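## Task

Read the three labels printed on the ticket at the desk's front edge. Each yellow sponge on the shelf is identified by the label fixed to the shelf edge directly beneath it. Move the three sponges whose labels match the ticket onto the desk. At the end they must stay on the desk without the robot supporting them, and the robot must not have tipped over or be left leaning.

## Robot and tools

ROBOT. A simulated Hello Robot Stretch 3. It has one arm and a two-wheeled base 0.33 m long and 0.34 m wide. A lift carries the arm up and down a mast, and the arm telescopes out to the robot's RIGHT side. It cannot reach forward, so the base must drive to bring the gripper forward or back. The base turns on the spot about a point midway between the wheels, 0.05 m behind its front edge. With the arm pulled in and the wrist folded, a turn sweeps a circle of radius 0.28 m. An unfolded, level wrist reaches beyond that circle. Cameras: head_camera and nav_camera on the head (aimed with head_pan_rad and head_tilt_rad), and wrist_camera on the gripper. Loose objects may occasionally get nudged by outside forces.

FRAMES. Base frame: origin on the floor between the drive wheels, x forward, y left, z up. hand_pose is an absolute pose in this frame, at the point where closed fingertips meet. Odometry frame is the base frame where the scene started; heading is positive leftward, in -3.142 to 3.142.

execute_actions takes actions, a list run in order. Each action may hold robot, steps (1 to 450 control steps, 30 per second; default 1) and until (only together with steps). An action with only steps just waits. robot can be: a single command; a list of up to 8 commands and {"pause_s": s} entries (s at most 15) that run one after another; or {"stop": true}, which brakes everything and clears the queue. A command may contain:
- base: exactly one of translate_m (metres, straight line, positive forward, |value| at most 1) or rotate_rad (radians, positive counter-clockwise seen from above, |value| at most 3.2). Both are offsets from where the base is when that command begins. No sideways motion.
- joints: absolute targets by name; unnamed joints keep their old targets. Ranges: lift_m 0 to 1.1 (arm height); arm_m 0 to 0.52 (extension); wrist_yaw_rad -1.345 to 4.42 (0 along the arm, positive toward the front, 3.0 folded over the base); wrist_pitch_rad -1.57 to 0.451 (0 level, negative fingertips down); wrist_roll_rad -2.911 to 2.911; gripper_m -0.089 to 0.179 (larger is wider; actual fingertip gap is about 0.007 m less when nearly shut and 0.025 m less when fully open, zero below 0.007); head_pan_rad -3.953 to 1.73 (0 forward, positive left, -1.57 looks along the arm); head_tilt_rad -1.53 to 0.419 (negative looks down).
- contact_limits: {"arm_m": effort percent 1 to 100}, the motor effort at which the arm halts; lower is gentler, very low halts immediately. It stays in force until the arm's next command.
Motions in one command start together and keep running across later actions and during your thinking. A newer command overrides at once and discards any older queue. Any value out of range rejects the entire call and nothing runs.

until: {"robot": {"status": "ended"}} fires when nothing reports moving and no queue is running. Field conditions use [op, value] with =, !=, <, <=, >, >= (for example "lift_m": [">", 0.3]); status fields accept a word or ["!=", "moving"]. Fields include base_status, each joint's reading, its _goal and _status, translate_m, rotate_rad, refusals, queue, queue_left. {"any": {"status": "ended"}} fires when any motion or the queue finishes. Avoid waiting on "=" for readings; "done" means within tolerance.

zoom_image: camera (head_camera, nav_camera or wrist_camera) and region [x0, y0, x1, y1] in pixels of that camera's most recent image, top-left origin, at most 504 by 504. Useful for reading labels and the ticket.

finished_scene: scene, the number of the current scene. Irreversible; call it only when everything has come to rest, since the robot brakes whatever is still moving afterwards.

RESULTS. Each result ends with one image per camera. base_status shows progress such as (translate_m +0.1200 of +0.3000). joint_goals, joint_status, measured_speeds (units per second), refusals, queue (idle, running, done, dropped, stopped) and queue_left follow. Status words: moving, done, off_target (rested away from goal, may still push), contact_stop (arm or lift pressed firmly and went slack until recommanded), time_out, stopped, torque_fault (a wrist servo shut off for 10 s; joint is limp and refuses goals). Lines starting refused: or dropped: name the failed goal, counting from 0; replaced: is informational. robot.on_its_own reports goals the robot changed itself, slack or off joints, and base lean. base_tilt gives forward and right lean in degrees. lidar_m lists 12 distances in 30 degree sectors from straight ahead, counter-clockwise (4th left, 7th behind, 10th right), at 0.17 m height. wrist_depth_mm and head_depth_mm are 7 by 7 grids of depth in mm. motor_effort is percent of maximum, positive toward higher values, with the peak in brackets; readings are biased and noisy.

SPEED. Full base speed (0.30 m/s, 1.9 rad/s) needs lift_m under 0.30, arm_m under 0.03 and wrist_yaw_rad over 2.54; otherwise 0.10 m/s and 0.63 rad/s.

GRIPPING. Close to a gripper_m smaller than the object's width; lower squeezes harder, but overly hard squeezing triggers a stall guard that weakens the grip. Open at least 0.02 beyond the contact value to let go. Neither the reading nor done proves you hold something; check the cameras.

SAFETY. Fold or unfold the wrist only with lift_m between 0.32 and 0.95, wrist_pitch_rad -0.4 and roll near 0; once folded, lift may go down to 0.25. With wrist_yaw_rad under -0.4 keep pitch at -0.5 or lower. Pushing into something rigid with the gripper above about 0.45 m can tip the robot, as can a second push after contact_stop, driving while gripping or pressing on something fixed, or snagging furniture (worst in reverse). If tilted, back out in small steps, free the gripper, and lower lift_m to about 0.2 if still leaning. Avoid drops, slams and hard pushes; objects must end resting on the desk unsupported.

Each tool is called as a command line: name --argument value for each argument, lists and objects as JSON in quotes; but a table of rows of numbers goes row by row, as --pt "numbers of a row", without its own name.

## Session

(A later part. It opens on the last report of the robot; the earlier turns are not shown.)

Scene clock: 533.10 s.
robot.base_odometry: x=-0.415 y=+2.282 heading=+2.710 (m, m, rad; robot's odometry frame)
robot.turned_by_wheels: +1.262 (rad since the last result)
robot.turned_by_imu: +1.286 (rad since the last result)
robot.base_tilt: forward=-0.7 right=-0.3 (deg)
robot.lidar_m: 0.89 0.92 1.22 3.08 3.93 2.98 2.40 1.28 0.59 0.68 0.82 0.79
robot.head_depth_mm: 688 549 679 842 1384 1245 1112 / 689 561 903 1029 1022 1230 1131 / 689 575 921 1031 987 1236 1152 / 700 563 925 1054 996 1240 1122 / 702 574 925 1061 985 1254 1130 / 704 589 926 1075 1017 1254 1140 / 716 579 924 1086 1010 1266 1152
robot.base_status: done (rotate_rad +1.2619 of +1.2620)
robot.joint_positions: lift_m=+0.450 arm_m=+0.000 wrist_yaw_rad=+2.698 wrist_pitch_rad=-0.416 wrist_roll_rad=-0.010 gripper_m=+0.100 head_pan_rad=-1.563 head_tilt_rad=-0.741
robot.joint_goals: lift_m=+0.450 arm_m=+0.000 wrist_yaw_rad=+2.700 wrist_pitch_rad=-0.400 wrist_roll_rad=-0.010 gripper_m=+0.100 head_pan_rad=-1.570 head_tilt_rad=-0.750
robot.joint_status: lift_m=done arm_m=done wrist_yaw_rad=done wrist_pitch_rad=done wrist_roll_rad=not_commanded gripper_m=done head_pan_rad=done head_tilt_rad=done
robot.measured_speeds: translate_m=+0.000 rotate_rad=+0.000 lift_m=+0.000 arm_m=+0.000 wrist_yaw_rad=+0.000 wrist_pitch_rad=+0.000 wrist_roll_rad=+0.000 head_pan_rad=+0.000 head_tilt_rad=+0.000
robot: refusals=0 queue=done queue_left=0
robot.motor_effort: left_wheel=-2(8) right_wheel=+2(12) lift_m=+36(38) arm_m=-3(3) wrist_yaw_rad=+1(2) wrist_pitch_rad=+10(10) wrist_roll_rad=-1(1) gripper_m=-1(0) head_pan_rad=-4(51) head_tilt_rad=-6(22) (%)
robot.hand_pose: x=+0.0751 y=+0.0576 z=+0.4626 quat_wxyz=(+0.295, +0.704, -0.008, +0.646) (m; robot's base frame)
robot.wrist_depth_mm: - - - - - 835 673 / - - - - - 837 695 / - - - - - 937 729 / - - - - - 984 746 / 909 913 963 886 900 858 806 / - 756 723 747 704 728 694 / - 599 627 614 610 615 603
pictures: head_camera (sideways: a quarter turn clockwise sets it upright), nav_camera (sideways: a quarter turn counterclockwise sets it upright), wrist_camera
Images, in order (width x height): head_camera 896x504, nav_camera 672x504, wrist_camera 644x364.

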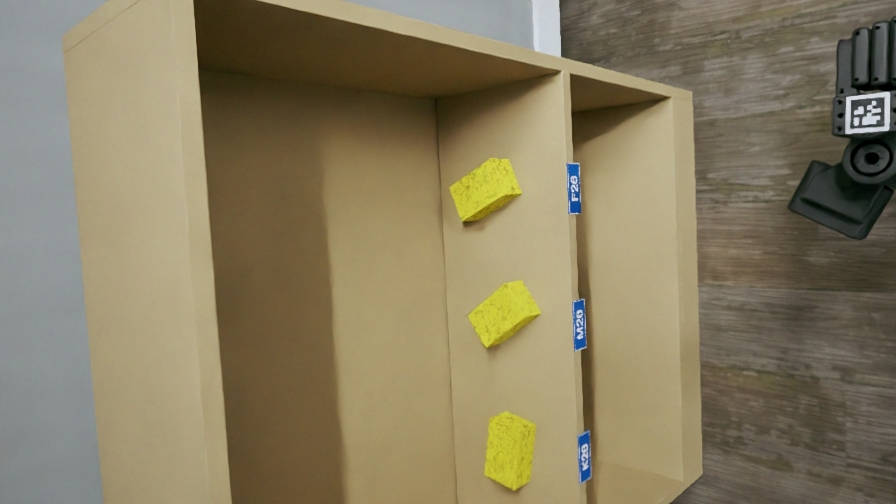

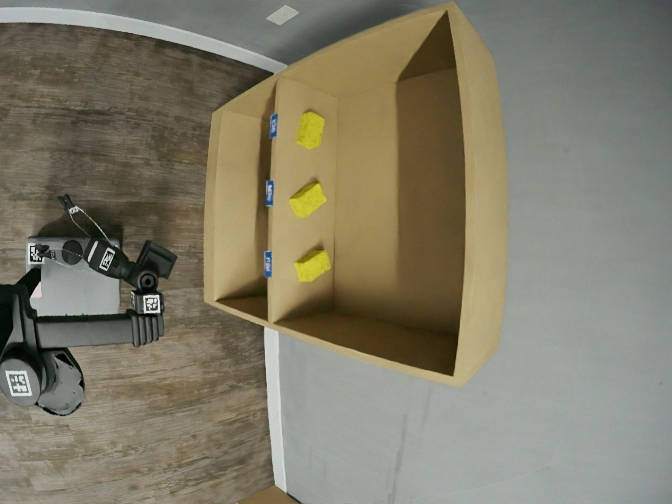

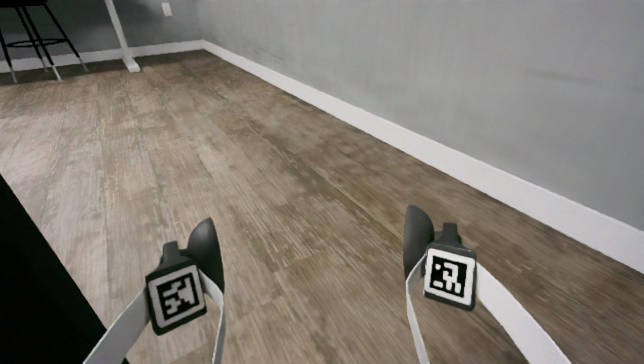

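zoom_image --camera "head_camera" --region '[430, 140, 640, 500]'

Region (430, 140, 640, 500) of head_camera's 896x504 image, scaled by 1.400, with more detail than that image has; it fills the left 294 columns of this view, and the rest is white.

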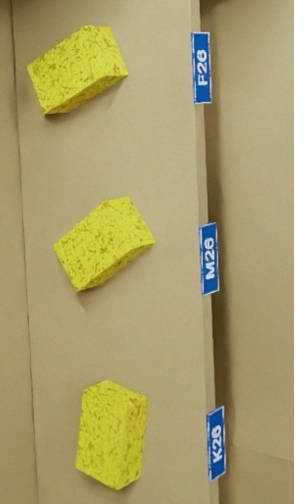

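zoom_image --camera "head_camera" --region '[555, 155, 600, 225]'

zoom_image --camera "head_camera" --region '[565, 420, 610, 495]'

Region (555, 155, 600, 225) of head_camera's 896x504 image, scaled by 7.200, with more detail than that image has; it fills the left 324 columns of this view, and the rest is white.

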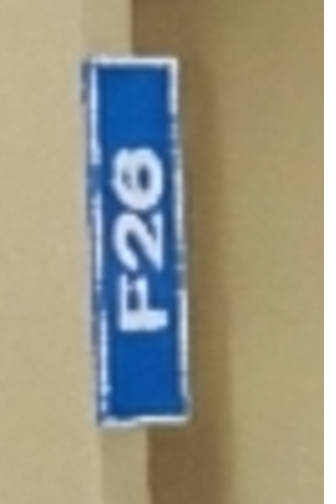

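Region (565, 420, 610, 495) of head_camera's 896x504 image, scaled by 6.720, with more detail than that image has; it fills the left 302 columns of this view, and the rest is white.

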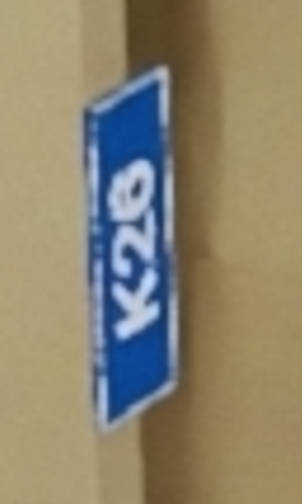

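execute_actions --actions '[{"robot":[{"joints":{"lift_m":0.49,"wrist_yaw_rad":0.0,"gripper_m":0.17}},{"joints":{"wrist_pitch_rad":0.0}},{"joints":{"arm_m":0.12}}],"steps":400,"until":{"robot":{"status":"ended"}}}]'

Scene clock: 601.80 s.
robot.base_odometry: x=-0.415 y=+2.282 heading=+2.710 (m, m, rad; robot's odometry frame)
robot.turned_by_wheels: +0.000 (rad since the last result)
robot.turned_by_imu: +0.000 (rad since the last result)
robot.base_tilt: forward=-0.5 right=-0.3 (deg)
robot.lidar_m: 0.89 0.92 1.22 3.09 3.98 2.98 2.40 1.28 0.58 0.68 0.82 0.79
robot.head_depth_mm: 688 550 680 840 1382 1256 1106 / 687 562 900 1030 1052 1219 1085 / 690 575 923 1029 981 1233 1112 / 701 564 924 1057 1278 1240 1120 / 702 575 924 1060 987 1250 1131 / 702 588 926 1075 1016 1259 1136 / 714 580 926 1094 1007 1265 1150
robot.base_status: done (rotate_rad +1.2619 of +1.2620)
robot.joint_positions: lift_m=+0.490 arm_m=+0.120 wrist_yaw_rad=+0.001 wrist_pitch_rad=-0.025 wrist_roll_rad=-0.010 gripper_m=+0.170 head_pan_rad=-1.563 head_tilt_rad=-0.741
robot.joint_goals: lift_m=+0.490 arm_m=+0.120 wrist_yaw_rad=+0.000 wrist_pitch_rad=+0.000 wrist_roll_rad=-0.010 gripper_m=+0.170 head_pan_rad=-1.570 head_tilt_rad=-0.750
robot.joint_status: lift_m=done arm_m=done wrist_yaw_rad=done wrist_pitch_rad=done wrist_roll_rad=not_commanded gripper_m=done head_pan_rad=done head_tilt_rad=done
robot.measured_speeds: translate_m=+0.000 rotate_rad=+0.000 lift_m=+0.000 arm_m=+0.000 wrist_yaw_rad=+0.000 wrist_pitch_rad=+0.000 wrist_roll_rad=+0.000 head_pan_rad=+0.000 head_tilt_rad=+0.000
robot: refusals=0 queue=done queue_left=0
robot.motor_effort: left_wheel=-2(2) right_wheel=+2(2) lift_m=+36(36) arm_m=+3(4) wrist_yaw_rad=-1(3) wrist_pitch_rad=+15(16) wrist_roll_rad=-1(1) gripper_m=+1(84) head_pan_rad=-4(4) head_tilt_rad=-6(5) (%)
robot.hand_pose: x=-0.0211 y=-0.5202 z=+0.5978 quat_wxyz=(+0.711, +0.010, -0.703, -0.008) (m; robot's base frame)
robot.wrist_depth_mm: 400 409 422 428 398 235 523 / 413 422 427 442 413 239 536 / 423 429 442 455 428 243 548 / 436 444 457 460 437 247 576 / 439 458 465 474 438 249 597 / 414 386 373 316 349 298 616 / - 280 282 273 266 245 627
pictures: head_camera (sideways: a quarter turn clockwise sets it upright), nav_camera (sideways: a quarter turn counterclockwise sets it upright), wrist_camera
Images, in order (width x height): head_camera 896x504, nav_camera 672x504, wrist_camera 644x364.

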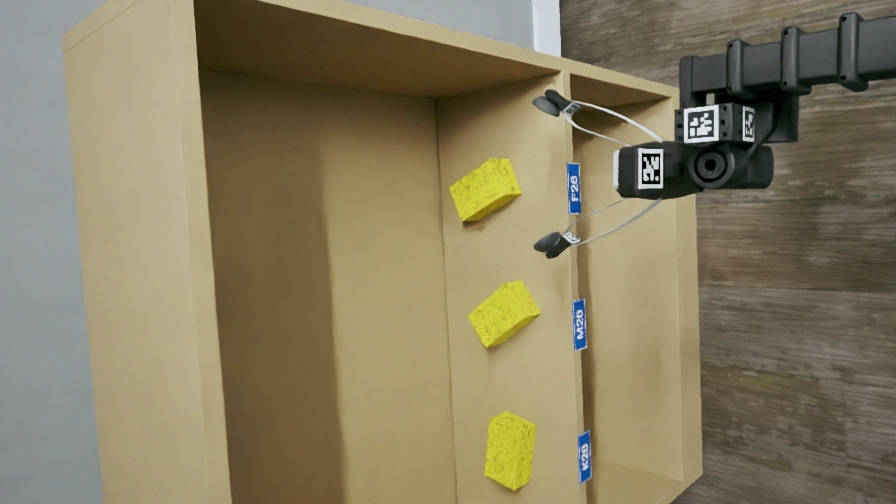

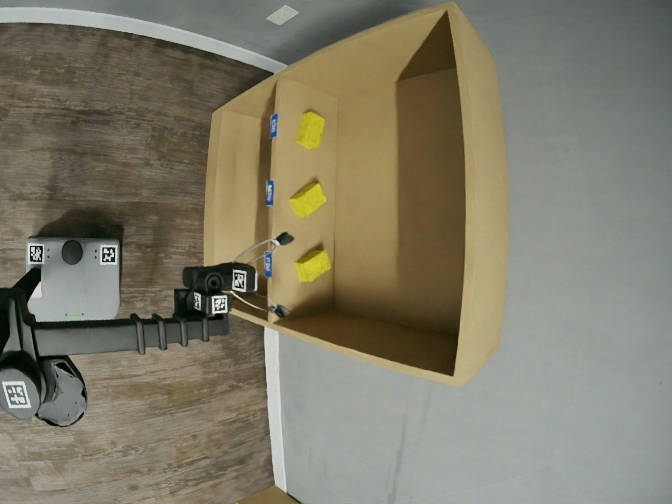

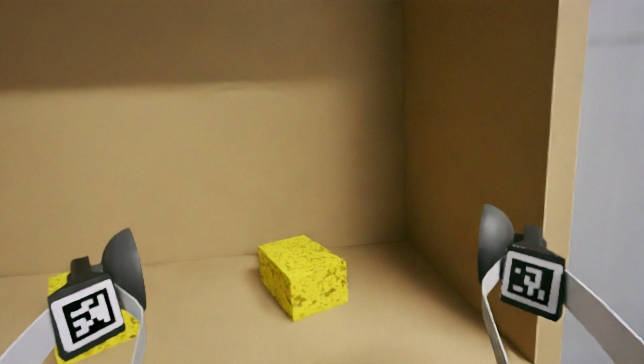

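execute_actions --actions '[{"robot":{"joints":{"lift_m":0.405,"gripper_m":0.14}},"steps":200,"until":{"robot":{"status":"ended"}}}]'

Scene clock: 620.40 s.
robot.base_odometry: x=-0.415 y=+2.282 heading=+2.710 (m, m, rad; robot's odometry frame)
robot.turned_by_wheels: +0.000 (rad since the last result)
robot.turned_by_imu: +0.000 (rad since the last result)
robot.base_tilt: forward=-0.7 right=-0.3 (deg)
robot.lidar_m: 0.89 0.92 1.23 3.08 3.99 2.98 2.40 1.28 0.59 0.68 0.82 0.79
robot.head_depth_mm: 687 549 681 840 1381 1246 1100 / 687 562 900 1030 989 1248 1072 / 689 576 924 1031 986 1238 1105 / 699 562 925 1059 1000 1244 1126 / 702 574 927 1061 991 1251 1129 / 702 588 927 1074 1018 1252 1141 / 715 578 926 1087 1009 1261 1148
robot.base_status: done (rotate_rad +1.2619 of +1.2620)
robot.joint_positions: lift_m=+0.405 arm_m=+0.120 wrist_yaw_rad=+0.001 wrist_pitch_rad=-0.024 wrist_roll_rad=-0.010 gripper_m=+0.140 head_pan_rad=-1.563 head_tilt_rad=-0.741
robot.joint_goals: lift_m=+0.405 arm_m=+0.120 wrist_yaw_rad=+0.000 wrist_pitch_rad=+0.000 wrist_roll_rad=-0.010 gripper_m=+0.140 head_pan_rad=-1.570 head_tilt_rad=-0.750
robot.joint_status: lift_m=done arm_m=done wrist_yaw_rad=done wrist_pitch_rad=done wrist_roll_rad=not_commanded gripper_m=done head_pan_rad=done head_tilt_rad=done
robot.measured_speeds: translate_m=+0.000 rotate_rad=+0.000 lift_m=+0.000 arm_m=+0.000 wrist_yaw_rad=+0.000 wrist_pitch_rad=+0.000 wrist_roll_rad=+0.000 head_pan_rad=+0.000 head_tilt_rad=+0.000
robot: refusals=0 queue=done queue_left=0
robot.motor_effort: left_wheel=-2(1) right_wheel=+2(2) lift_m=+15(35) arm_m=+4(4) wrist_yaw_rad=-1(2) wrist_pitch_rad=+14(15) wrist_roll_rad=-1(1) gripper_m=+1(85) head_pan_rad=-3(4) head_tilt_rad=-5(6) (%)
robot.hand_pose: x=-0.0211 y=-0.5202 z=+0.5139 quat_wxyz=(+0.711, +0.009, -0.703, -0.008) (m; robot's base frame)
robot.wrist_depth_mm: 401 411 418 430 401 235 519 / 411 422 437 437 413 238 536 / 420 437 439 456 432 241 551 / 429 443 449 403 396 247 569 / 253 277 304 289 278 229 591 / 217 - 200 206 213 - 614 / 193 484 490 503 499 264 624
pictures: head_camera (sideways: a quarter turn clockwise sets it upright), nav_camera (sideways: a quarter turn counterclockwise sets it upright), wrist_camera
Images, in order (width x height): head_camera 896x504, nav_camera 672x504, wrist_camera 644x364.

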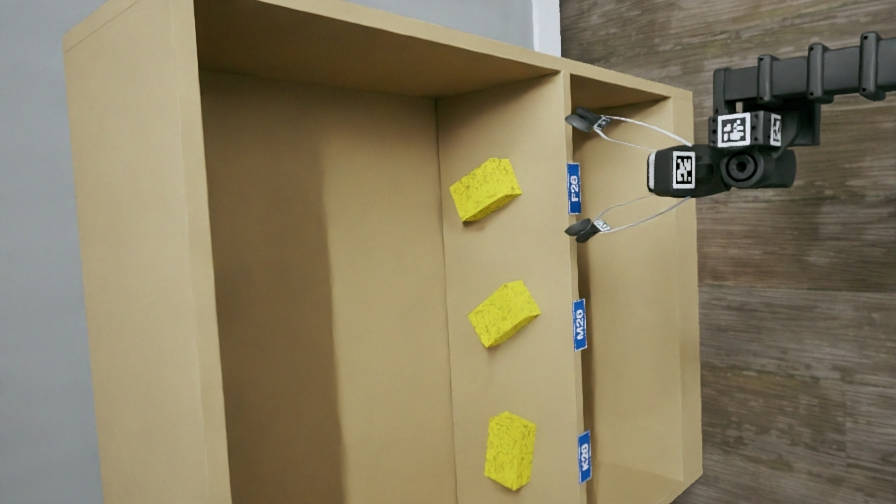

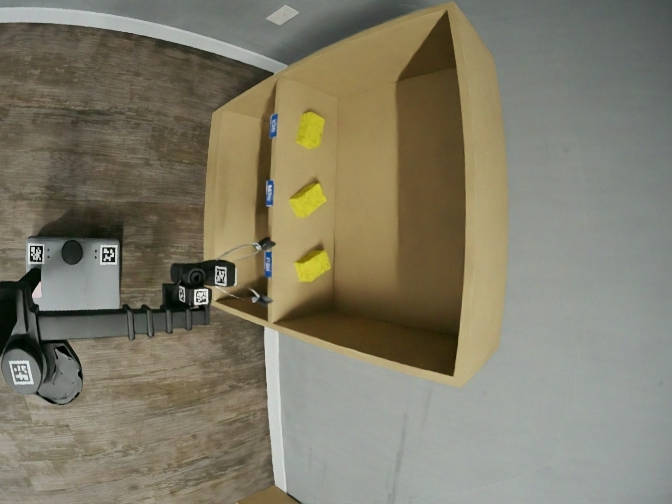

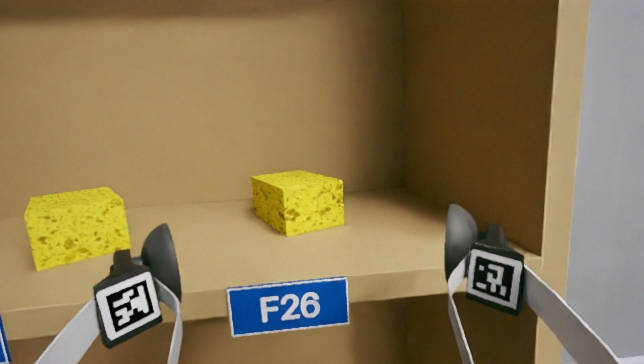

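execute_actions --actions '[{"robot":[{"base":{"translate_m":0.012},"joints":{"lift_m":0.394}},{"joints":{"arm_m":0.27}}],"steps":300,"until":{"robot":{"status":"ended"}}}]'

Scene clock: 635.07 s.
robot.base_odometry: x=-0.426 y=+2.288 heading=+2.710 (m, m, rad; robot's odometry frame)
robot.turned_by_wheels: +0.000 (rad since the last result)
robot.turned_by_imu: +0.000 (rad since the last result)
robot.base_tilt: forward=-0.5 right=-0.3 (deg)
robot.lidar_m: 0.88 0.90 1.21 3.05 3.99 2.99 2.41 1.28 0.59 0.72 0.81 0.78
robot.head_depth_mm: 687 549 717 818 1374 1245 1101 / 687 562 923 1031 972 1237 1103 / 687 575 921 1033 984 1239 1114 / 701 563 923 1063 993 1250 1115 / 701 574 924 1061 1007 1248 1132 / 702 589 926 1080 1019 1257 1142 / 715 578 928 1093 1019 1266 1150
robot.base_status: done (translate_m +0.0120 of +0.0120)
robot.joint_positions: lift_m=+0.394 arm_m=+0.270 wrist_yaw_rad=+0.001 wrist_pitch_rad=-0.024 wrist_roll_rad=-0.010 gripper_m=+0.140 head_pan_rad=-1.563 head_tilt_rad=-0.741
robot.joint_goals: lift_m=+0.394 arm_m=+0.270 wrist_yaw_rad=+0.000 wrist_pitch_rad=+0.000 wrist_roll_rad=-0.010 gripper_m=+0.140 head_pan_rad=-1.570 head_tilt_rad=-0.750
robot.joint_status: lift_m=done arm_m=done wrist_yaw_rad=done wrist_pitch_rad=done wrist_roll_rad=not_commanded gripper_m=done head_pan_rad=done head_tilt_rad=done
robot.measured_speeds: translate_m=+0.000 rotate_rad=+0.000 lift_m=+0.000 arm_m=+0.000 wrist_yaw_rad=+0.000 wrist_pitch_rad=+0.000 wrist_roll_rad=+0.000 head_pan_rad=+0.000 head_tilt_rad=+0.000
robot: refusals=0 queue=done queue_left=0
robot.motor_effort: left_wheel=-3(4) right_wheel=+2(7) lift_m=+15(18) arm_m=+4(3) wrist_yaw_rad=-2(1) wrist_pitch_rad=+15(14) wrist_roll_rad=-1(1) gripper_m=-1(1) head_pan_rad=-3(4) head_tilt_rad=-6(6) (%)
robot.hand_pose: x=-0.0212 y=-0.6702 z=+0.5029 quat_wxyz=(+0.711, +0.009, -0.703, -0.008) (m; robot's base frame)
robot.wrist_depth_mm: 268 271 279 288 292 245 174 / 274 279 288 296 301 251 175 / 281 288 296 302 310 255 177 / 289 295 302 305 324 258 179 / 292 291 225 137 180 230 182 / 191 - 175 139 155 - 156 / - 130 131 129 125 123 120
pictures: head_camera (sideways: a quarter turn clockwise sets it upright), nav_camera (sideways: a quarter turn counterclockwise sets it upright), wrist_camera
Images, in order (width x height): head_camera 896x504, nav_camera 672x504, wrist_camera 644x364.

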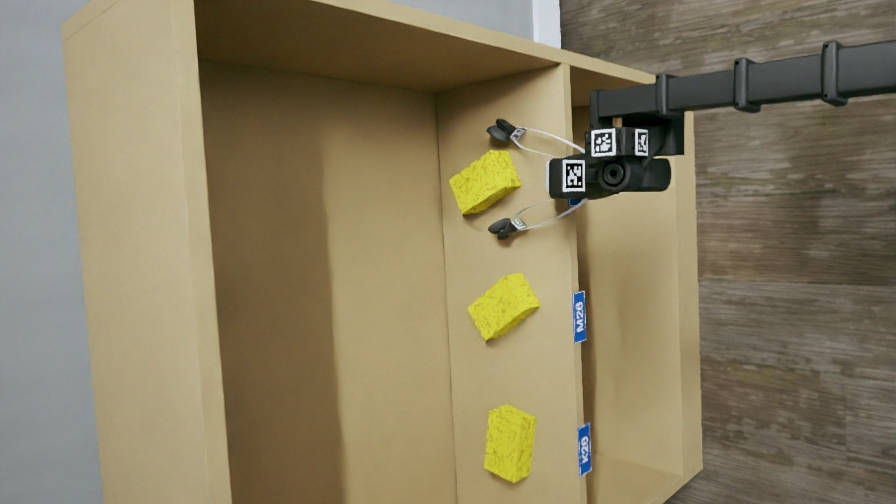

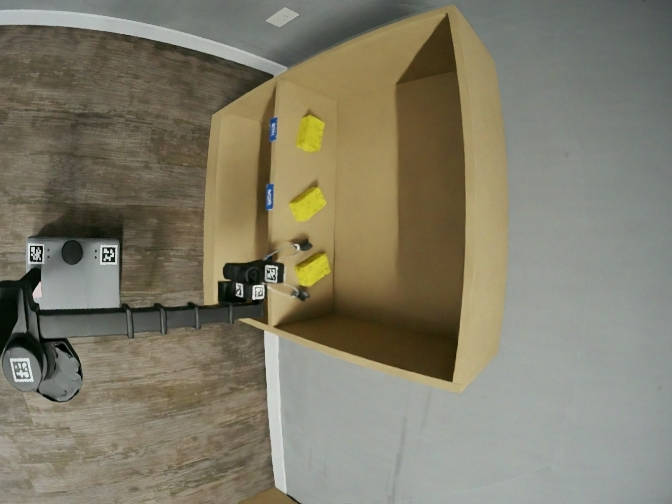

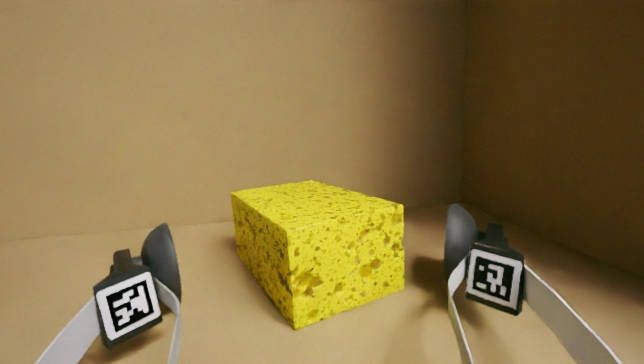

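execute_actions --actions '[{"robot":{"joints":{"arm_m":0.30},"contact_limits":{"arm_m":12}},"steps":100,"until":{"robot":{"status":"ended"}}},{"steps":5}]'

Scene clock: 643.27 s.
robot.base_odometry: x=-0.426 y=+2.288 heading=+2.710 (m, m, rad; robot's odometry frame)
robot.turned_by_wheels: +0.000 (rad since the last result)
robot.turned_by_imu: +0.000 (rad since the last result)
robot.base_tilt: forward=-0.6 right=-0.3 (deg)
robot.lidar_m: 0.88 0.91 1.21 3.05 3.98 3.00 2.41 1.28 0.59 0.72 0.80 0.78
robot.head_depth_mm: 686 548 717 818 1374 1250 1104 / 688 561 923 1037 962 1208 1103 / 690 575 923 1036 987 1236 1110 / 700 562 923 1060 996 1242 1124 / 701 574 923 1061 1012 1253 1133 / 700 587 925 1075 1016 1261 1140 / 713 578 927 1090 1013 1260 1146
robot.base_status: done (translate_m +0.0120 of +0.0120)
robot.joint_positions: lift_m=+0.394 arm_m=+0.300 wrist_yaw_rad=+0.001 wrist_pitch_rad=-0.024 wrist_roll_rad=-0.010 gripper_m=+0.140 head_pan_rad=-1.563 head_tilt_rad=-0.741
robot.joint_goals: lift_m=+0.394 arm_m=+0.300 wrist_yaw_rad=+0.000 wrist_pitch_rad=+0.000 wrist_roll_rad=-0.010 gripper_m=+0.140 head_pan_rad=-1.570 head_tilt_rad=-0.750
robot.joint_status: lift_m=done arm_m=done wrist_yaw_rad=done wrist_pitch_rad=done wrist_roll_rad=not_commanded gripper_m=done head_pan_rad=done head_tilt_rad=done
robot.measured_speeds: translate_m=+0.000 rotate_rad=+0.000 lift_m=+0.000 arm_m=+0.000 wrist_yaw_rad=+0.000 wrist_pitch_rad=+0.000 wrist_roll_rad=+0.000 head_pan_rad=+0.000 head_tilt_rad=+0.000
robot: refusals=0 queue=done queue_left=0
robot.motor_effort: left_wheel=-2(2) right_wheel=+2(2) lift_m=+16(15) arm_m=+2(4) wrist_yaw_rad=-1(1) wrist_pitch_rad=+14(14) wrist_roll_rad=-1(1) gripper_m=+2(0) head_pan_rad=-5(5) head_tilt_rad=-6(6) (%)
robot.contact_limits: arm_m 12 (drawing in: default 22, maximum 36; extending or still: default 29, maximum 48)
robot.hand_pose: x=-0.0212 y=-0.7002 z=+0.5029 quat_wxyz=(+0.711, +0.009, -0.703, -0.008) (m; robot's base frame)
robot.wrist_depth_mm: 238 248 253 258 264 244 173 / 247 252 258 264 273 247 175 / 255 257 265 271 281 253 177 / 261 263 269 278 288 256 179 / 266 270 168 118 125 230 180 / 190 - 156 104 124 - 156 / - 129 131 107 120 123 119
pictures: head_camera (sideways: a quarter turn clockwise sets it upright), nav_camera (sideways: a quarter turn counterclockwise sets it upright), wrist_camera
Images, in order (width x height): head_camera 896x504, nav_camera 672x504, wrist_camera 644x364.

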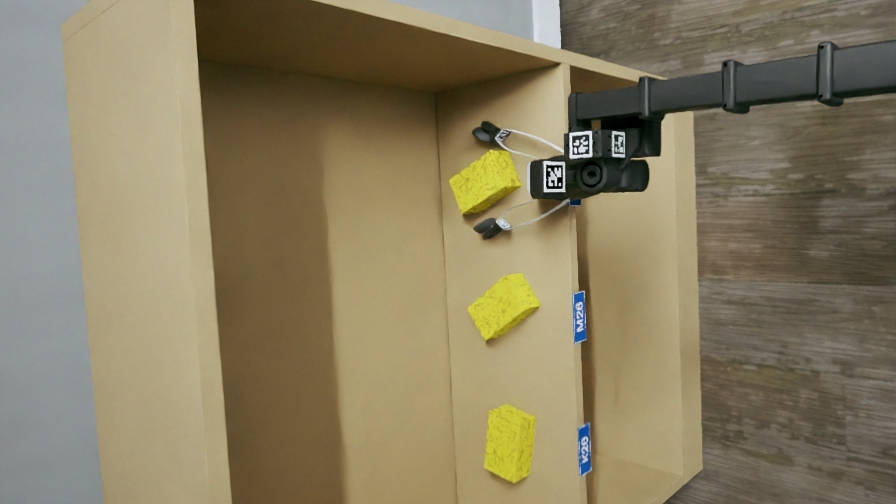

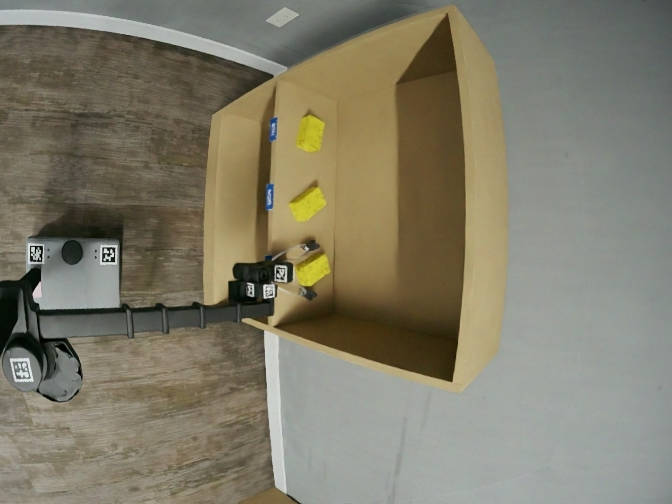

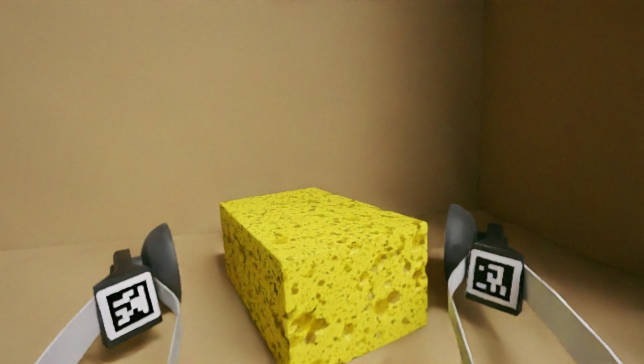

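Good position. Close.

execute_actions --actions '[{"robot":[{"joints":{"gripper_m":0.07}},{"joints":{"gripper_m":0.045}}],"steps":200,"until":{"robot":{"status":"ended"}}},{"steps":8}]'

Scene clock: 649.43 s.
robot.base_odometry: x=-0.426 y=+2.288 heading=+2.710 (m, m, rad; robot's odometry frame)
robot.turned_by_wheels: +0.000 (rad since the last result)
robot.turned_by_imu: +0.000 (rad since the last result)
robot.base_tilt: forward=-0.6 right=-0.3 (deg)
robot.lidar_m: 0.88 0.90 1.21 3.04 3.98 2.99 2.41 1.28 0.59 0.72 0.80 0.78
robot.head_depth_mm: 687 550 717 816 1377 1240 1101 / 690 562 920 1027 961 1214 1104 / 690 575 921 1057 987 1237 1109 / 698 563 923 1056 997 1245 1122 / 701 572 925 1061 1009 1248 1128 / 701 588 928 1075 1018 1250 1141 / 714 579 925 1085 1012 1269 1147
robot.base_status: done (translate_m +0.0120 of +0.0120)
robot.joint_positions: lift_m=+0.394 arm_m=+0.300 wrist_yaw_rad=+0.001 wrist_pitch_rad=-0.024 wrist_roll_rad=-0.010 gripper_m=+0.046 head_pan_rad=-1.563 head_tilt_rad=-0.741
robot.joint_goals: lift_m=+0.394 arm_m=+0.300 wrist_yaw_rad=+0.000 wrist_pitch_rad=+0.000 wrist_roll_rad=-0.010 gripper_m=+0.045 head_pan_rad=-1.570 head_tilt_rad=-0.750
robot.joint_status: lift_m=done arm_m=done wrist_yaw_rad=done wrist_pitch_rad=done wrist_roll_rad=not_commanded gripper_m=done head_pan_rad=done head_tilt_rad=done
robot.measured_speeds: translate_m=+0.000 rotate_rad=+0.000 lift_m=+0.000 arm_m=+0.000 wrist_yaw_rad=+0.000 wrist_pitch_rad=+0.000 wrist_roll_rad=+0.000 head_pan_rad=+0.000 head_tilt_rad=+0.000
robot: refusals=0 queue=done queue_left=0
robot.motor_effort: left_wheel=-2(2) right_wheel=+2(2) lift_m=+15(15) arm_m=+3(3) wrist_yaw_rad=-1(0) wrist_pitch_rad=+14(14) wrist_roll_rad=-1(1) gripper_m=-15(86) head_pan_rad=-4(4) head_tilt_rad=-6(6) (%)
robot.contact_limits: arm_m 12 (drawing in: default 22, maximum 36; extending or still: default 29, maximum 48)
robot.hand_pose: x=-0.0212 y=-0.7002 z=+0.5029 quat_wxyz=(+0.711, +0.009, -0.703, -0.008) (m; robot's base frame)
robot.wrist_depth_mm: 238 246 253 260 268 242 172 / 247 252 258 267 272 250 175 / 255 258 264 270 278 252 175 / 258 265 270 276 288 258 178 / 266 270 141 119 127 227 179 / 189 186 105 113 125 159 155 / 139 134 126 116 124 122 120
pictures: head_camera (sideways: a quarter turn clockwise sets it upright), nav_camera (sideways: a quarter turn counterclockwise sets it upright), wrist_camera
Images, in order (width x height): head_camera 896x504, nav_camera 672x504, wrist_camera 644x364.

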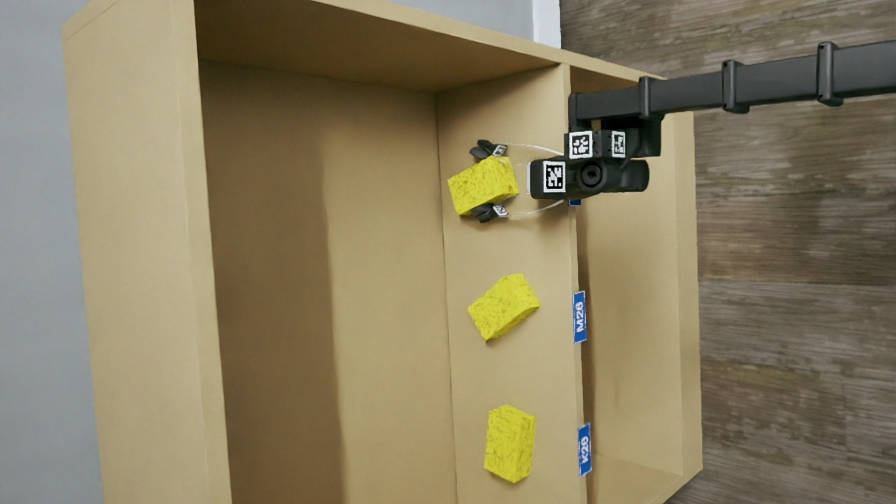

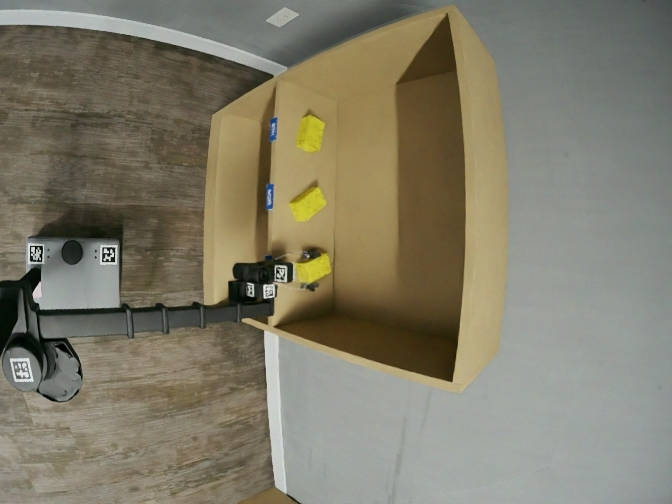

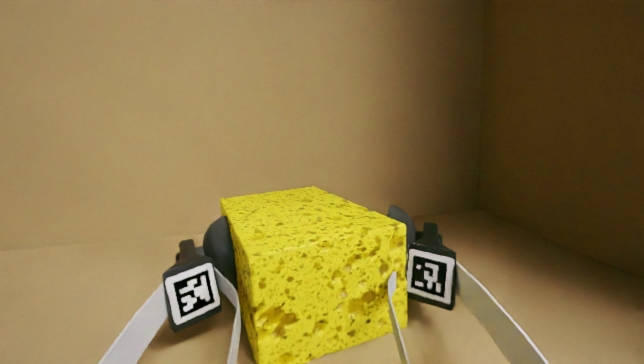

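execute_actions --actions '[{"robot":{"joints":{"gripper_m":0.037}},"steps":60,"until":{"robot":{"status":"ended"}}},{"robot":[{"joints":{"lift_m":0.43}},{"joints":{"arm_m":0.0}}],"steps":400,"until":{"robot":{"status":"ended"}}}]'

Scene clock: 670.17 s.
robot.base_odometry: x=-0.426 y=+2.288 heading=+2.710 (m, m, rad; robot's odometry frame)
robot.turned_by_wheels: +0.000 (rad since the last result)
robot.turned_by_imu: +0.000 (rad since the last result)
robot.base_tilt: forward=-0.7 right=-0.3 (deg)
robot.lidar_m: 0.88 0.90 1.21 3.03 3.97 3.01 2.41 1.28 0.59 0.72 0.80 0.78
robot.head_depth_mm: 687 549 719 820 1381 1241 1114 / 689 562 925 1026 1056 1219 1123 / 689 575 924 1051 959 1211 1108 / 699 564 925 1063 999 1249 1119 / 700 574 923 1063 1007 1248 1132 / 704 588 926 1072 1016 1256 1140 / 713 579 928 1088 1013 1262 1146
robot.base_status: done (translate_m +0.0120 of +0.0120)
robot.joint_positions: lift_m=+0.430 arm_m=+0.000 wrist_yaw_rad=+0.001 wrist_pitch_rad=-0.024 wrist_roll_rad=-0.010 gripper_m=+0.038 head_pan_rad=-1.563 head_tilt_rad=-0.741
robot.joint_goals: lift_m=+0.430 arm_m=+0.000 wrist_yaw_rad=+0.000 wrist_pitch_rad=+0.000 wrist_roll_rad=-0.010 gripper_m=+0.037 head_pan_rad=-1.570 head_tilt_rad=-0.750
robot.joint_status: lift_m=done arm_m=done wrist_yaw_rad=done wrist_pitch_rad=done wrist_roll_rad=not_commanded gripper_m=done head_pan_rad=done head_tilt_rad=done
robot.measured_speeds: translate_m=+0.000 rotate_rad=+0.000 lift_m=+0.000 arm_m=+0.000 wrist_yaw_rad=+0.000 wrist_pitch_rad=+0.000 wrist_roll_rad=+0.000 head_pan_rad=+0.000 head_tilt_rad=+0.000
robot: refusals=0 queue=done queue_left=0
robot.motor_effort: left_wheel=-2(2) right_wheel=+2(2) lift_m=+36(36) arm_m=-4(4) wrist_yaw_rad=-1(1) wrist_pitch_rad=+14(14) wrist_roll_rad=-2(1) gripper_m=-17(59) head_pan_rad=-5(3) head_tilt_rad=-5(5) (%)
robot.hand_pose: x=-0.0213 y=-0.4009 z=+0.5380 quat_wxyz=(+0.711, +0.009, -0.703, -0.009) (m; robot's base frame)
robot.wrist_depth_mm: 506 506 527 541 442 624 642 / 518 531 547 563 451 640 682 / 535 554 567 578 473 683 693 / 542 558 566 591 489 687 711 / 418 370 143 119 126 700 727 / 310 312 105 112 126 740 739 / 604 608 637 117 432 728 780
pictures: head_camera (sideways: a quarter turn clockwise sets it upright), nav_camera (sideways: a quarter turn counterclockwise sets it upright), wrist_camera
Images, in order (width x height): head_camera 896x504, nav_camera 672x504, wrist_camera 644x364.

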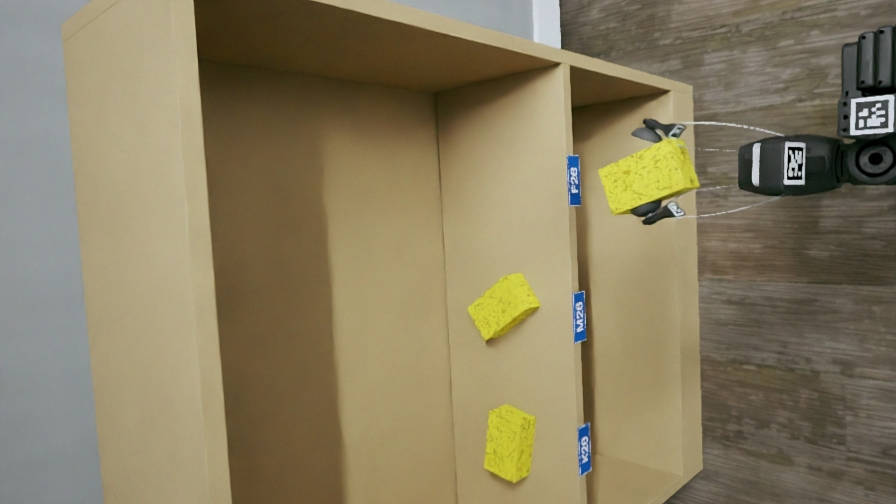

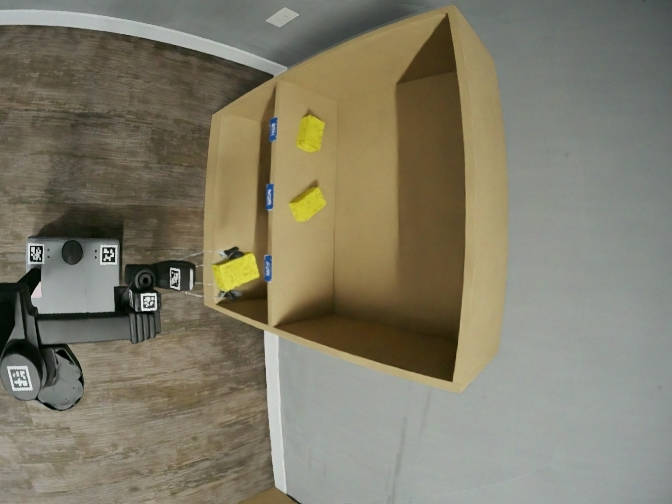

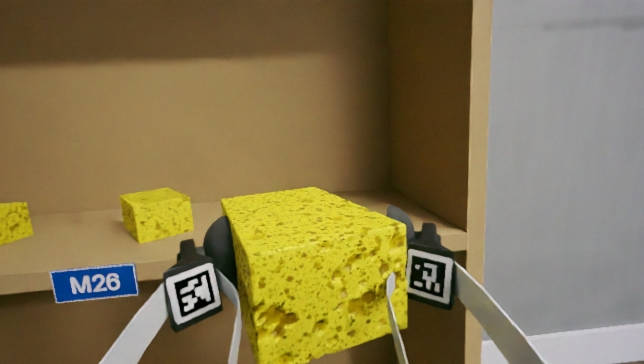

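execute_actions --actions '[{"robot":[{"base":{"rotate_rad":1.7625},"joints":{"head_pan_rad":0.0,"head_tilt_rad":-0.6}},{"base":{"translate_m":1.0},"joints":{"lift_m":0.72}},{"base":{"translate_m":1.0}},{"base":{"translate_m":0.334}},{"base":{"rotate_rad":1.3807},"joints":{"head_pan_rad":-1.57,"head_tilt_rad":-0.75}},{"joints":{"arm_m":0.49}},{"joints":{"lift_m":0.645}}],"steps":450,"until":{"robot":{"status":"ended"}}},{"steps":450,"until":{"robot":{"status":"ended"}}},{"steps":450,"until":{"robot":{"status":"ended"}}},{"steps":300,"until":{"robot":{"status":"ended"}}}]'

Scene clock: 719.97 s.
robot.base_odometry: x=-0.980 y=+0.020 heading=-0.430 (m, m, rad; robot's odometry frame)
robot.turned_by_wheels: +3.143 (rad since the last result)
robot.turned_by_imu: +3.197 (rad since the last result)
robot.base_tilt: forward=-0.6 right=-0.2 (deg)
robot.lidar_m: 2.49 2.59 3.03 2.85 1.82 1.30 1.24 1.28 1.21 0.87 1.07 2.18
robot.head_depth_mm: 1355 1197 985 1591 1446 - - / 1358 1222 1006 1685 1445 1253 1104 / 1355 1250 953 1685 1471 1266 1108 / 1357 1267 999 1720 1479 1272 1117 / 1356 1301 1014 1728 1491 1286 1130 / 1357 1326 968 1818 1515 1298 1139 / 1371 1368 1021 1805 1535 1320 1150
robot.base_status: done (rotate_rad +1.3806 of +1.3807)
robot.joint_positions: lift_m=+0.645 arm_m=+0.490 wrist_yaw_rad=+0.001 wrist_pitch_rad=-0.024 wrist_roll_rad=-0.010 gripper_m=+0.038 head_pan_rad=-1.563 head_tilt_rad=-0.741
robot.joint_goals: lift_m=+0.645 arm_m=+0.490 wrist_yaw_rad=+0.000 wrist_pitch_rad=+0.000 wrist_roll_rad=-0.010 gripper_m=+0.037 head_pan_rad=-1.570 head_tilt_rad=-0.750
robot.joint_status: lift_m=done arm_m=done wrist_yaw_rad=done wrist_pitch_rad=done wrist_roll_rad=not_commanded gripper_m=done head_pan_rad=done head_tilt_rad=done
robot.measured_speeds: translate_m=+0.000 rotate_rad=+0.000 lift_m=+0.000 arm_m=+0.000 wrist_yaw_rad=+0.000 wrist_pitch_rad=+0.000 wrist_roll_rad=+0.000 head_pan_rad=+0.000 head_tilt_rad=+0.000
robot: refusals=0 queue=done queue_left=0
robot.motor_effort: left_wheel=-2(5) right_wheel=+3(8) lift_m=+16(37) arm_m=+3(3) wrist_yaw_rad=-1(1) wrist_pitch_rad=+14(14) wrist_roll_rad=-1(0) gripper_m=-19(16) head_pan_rad=-4(52) head_tilt_rad=-6(23) (%)
robot.hand_pose: x=-0.0213 y=-0.8902 z=+0.7539 quat_wxyz=(+0.711, +0.009, -0.703, -0.009) (m; robot's base frame)
robot.wrist_depth_mm: 758 799 789 812 829 876 915 / 780 806 805 855 848 902 926 / 809 844 822 856 889 928 948 / 798 737 652 575 533 481 450 / 349 334 143 118 127 269 258 / 221 217 105 113 126 188 183 / 165 158 147 116 139 144 140
pictures: head_camera (sideways: a quarter turn clockwise sets it upright), nav_camera (sideways: a quarter turn counterclockwise sets it upright), wrist_camera
Images, in order (width x height): head_camera 896x504, nav_camera 672x504, wrist_camera 644x364.

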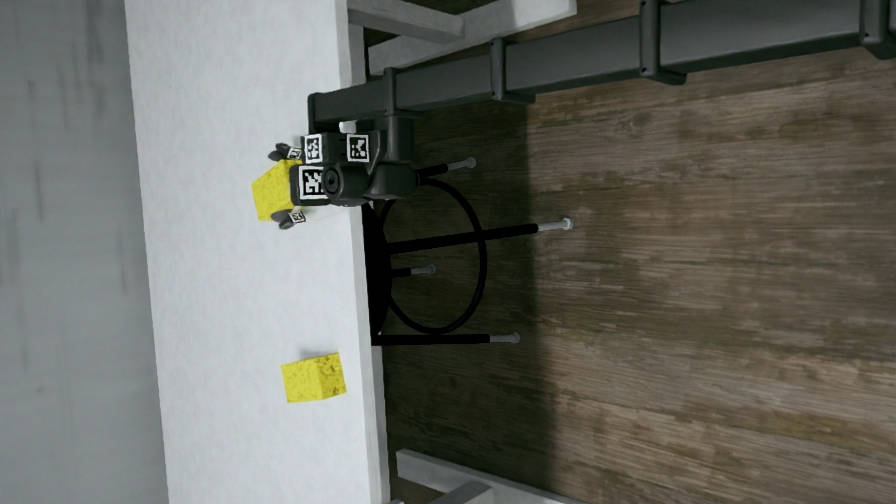

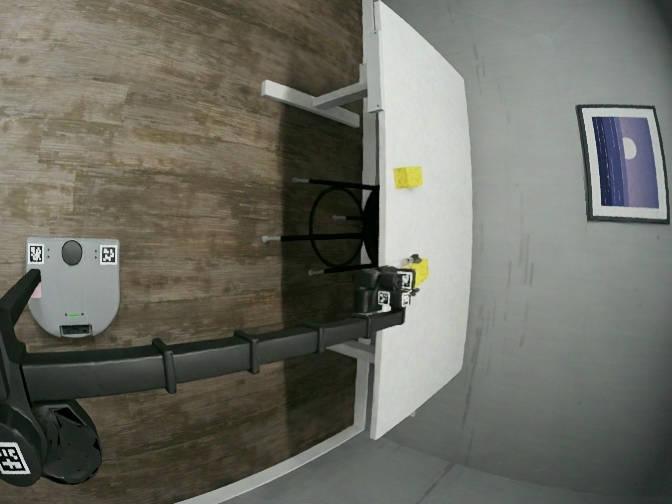

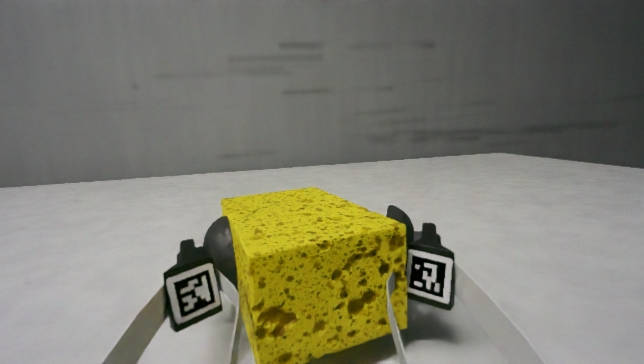

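execute_actions --actions '[{"robot":{"joints":{"lift_m":0.631}},"steps":100,"until":{"robot":{"status":"ended"}}},{"robot":[{"joints":{"gripper_m":0.12}},{"joints":{"lift_m":0.655,"arm_m":0.0}},{"base":{"rotate_rad":1.936},"joints":{"wrist_pitch_rad":-0.4,"wrist_yaw_rad":2.7,"lift_m":0.34,"gripper_m":0.1,"head_pan_rad":0.0,"head_tilt_rad":-0.6}},{"joints":{"lift_m":0.28}},{"base":{"translate_m":1.0}},{"base":{"translate_m":1.0}},{"base":{"translate_m":0.452}},{"base":{"rotate_rad":1.2054},"joints":{"lift_m":0.42,"head_pan_rad":-1.57,"head_tilt_rad":-0.75}}],"steps":300,"until":{"robot":{"arm_m":["<",0.2]}}}]'

Scene clock: 754.33 s.
robot.base_odometry: x=-0.980 y=+0.020 heading=-0.430 (m, m, rad; robot's odometry frame)
robot.turned_by_wheels: +0.000 (rad since the last result)
robot.turned_by_imu: +0.000 (rad since the last result)
robot.base_tilt: forward=-0.7 right=-0.3 (deg)
robot.lidar_m: 2.48 2.58 3.04 2.85 1.82 1.30 1.24 1.28 1.21 0.87 1.07 2.18
robot.head_depth_mm: 1348 1194 989 1616 1466 - - / 1360 1216 1005 1727 - 1251 1103 / 1359 1244 944 1750 1426 1267 1113 / 1364 1273 1000 1737 1480 1280 1116 / 1361 1297 1019 1739 1507 1293 1127 / 1368 1324 971 1811 1523 1302 1143 / 1360 1356 1013 1796 1542 1318 1156
robot.base_status: done (rotate_rad +1.3806 of +1.3807)
robot.joint_positions: lift_m=+0.655 arm_m=+0.197 wrist_yaw_rad=+0.001 wrist_pitch_rad=-0.024 wrist_roll_rad=-0.010 gripper_m=+0.120 head_pan_rad=-1.563 head_tilt_rad=-0.741
robot.joint_goals: lift_m=+0.655 arm_m=+0.000 wrist_yaw_rad=+0.000 wrist_pitch_rad=+0.000 wrist_roll_rad=-0.010 gripper_m=+0.120 head_pan_rad=-1.570 head_tilt_rad=-0.750
robot.joint_status: lift_m=moving arm_m=moving wrist_yaw_rad=done wrist_pitch_rad=done wrist_roll_rad=not_commanded gripper_m=done head_pan_rad=done head_tilt_rad=done
robot.measured_speeds: translate_m=+0.000 rotate_rad=+0.000 lift_m=+0.000 arm_m=-0.140 wrist_yaw_rad=+0.000 wrist_pitch_rad=+0.000 wrist_roll_rad=+0.000 head_pan_rad=+0.000 head_tilt_rad=+0.000
robot: refusals=0 queue=running queue_left=6
robot.motor_effort: left_wheel=-3(2) right_wheel=+2(3) lift_m=+35(38) arm_m=-3(5) wrist_yaw_rad=-1(1) wrist_pitch_rad=+14(14) wrist_roll_rad=-1(1) gripper_m=+0(78) head_pan_rad=-4(4) head_tilt_rad=-6(6) (%)
robot.hand_pose: x=-0.0213 y=-0.5972 z=+0.7630 quat_wxyz=(+0.711, +0.009, -0.703, -0.009) (m; robot's base frame)
robot.wrist_depth_mm: - - - - - - - / - - - - - - - / - - - - - - - / 897 826 713 478 578 538 495 / 357 380 372 363 388 - - / - - 566 - - - - / - - - - - - -
pictures: head_camera (sideways: a quarter turn clockwise sets it upright), nav_camera (sideways: a quarter turn counterclockwise sets it upright), wrist_camera
Images, in order (width x height): head_camera 896x504, nav_camera 672x504, wrist_camera 644x364.

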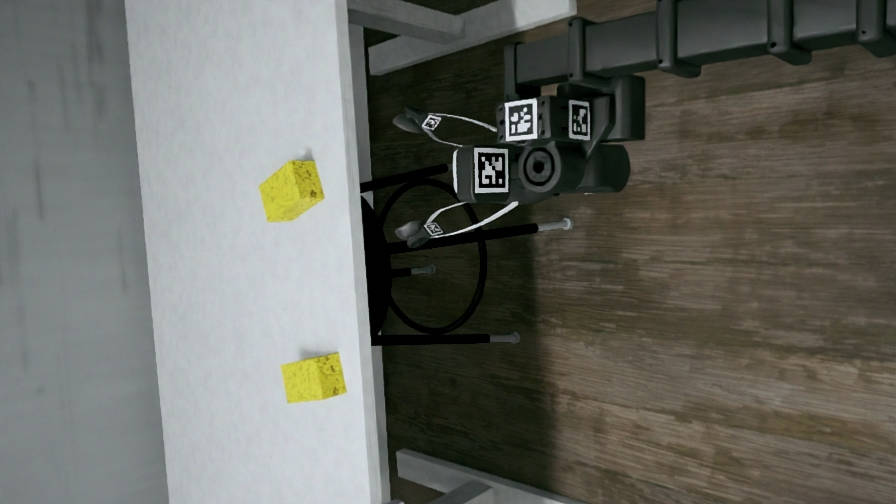

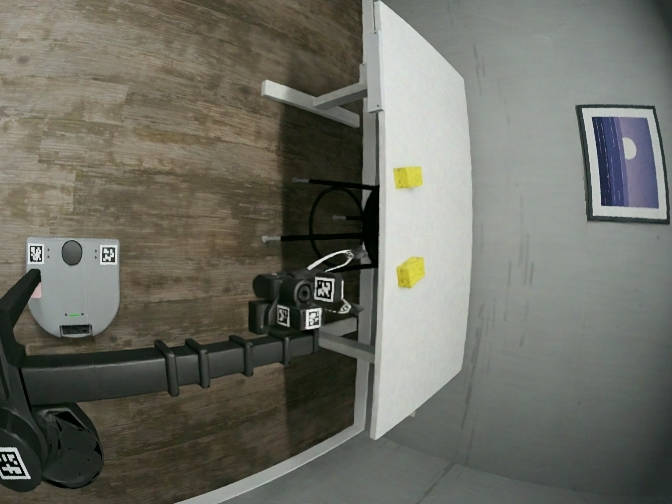

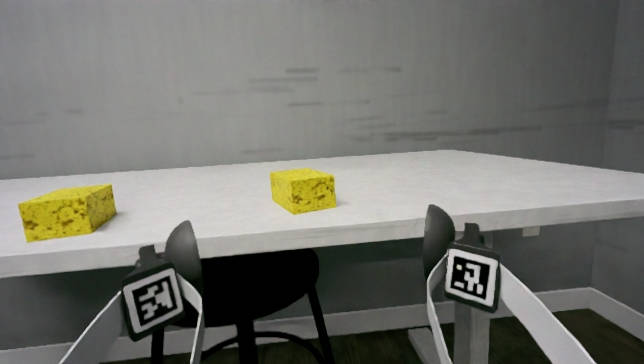

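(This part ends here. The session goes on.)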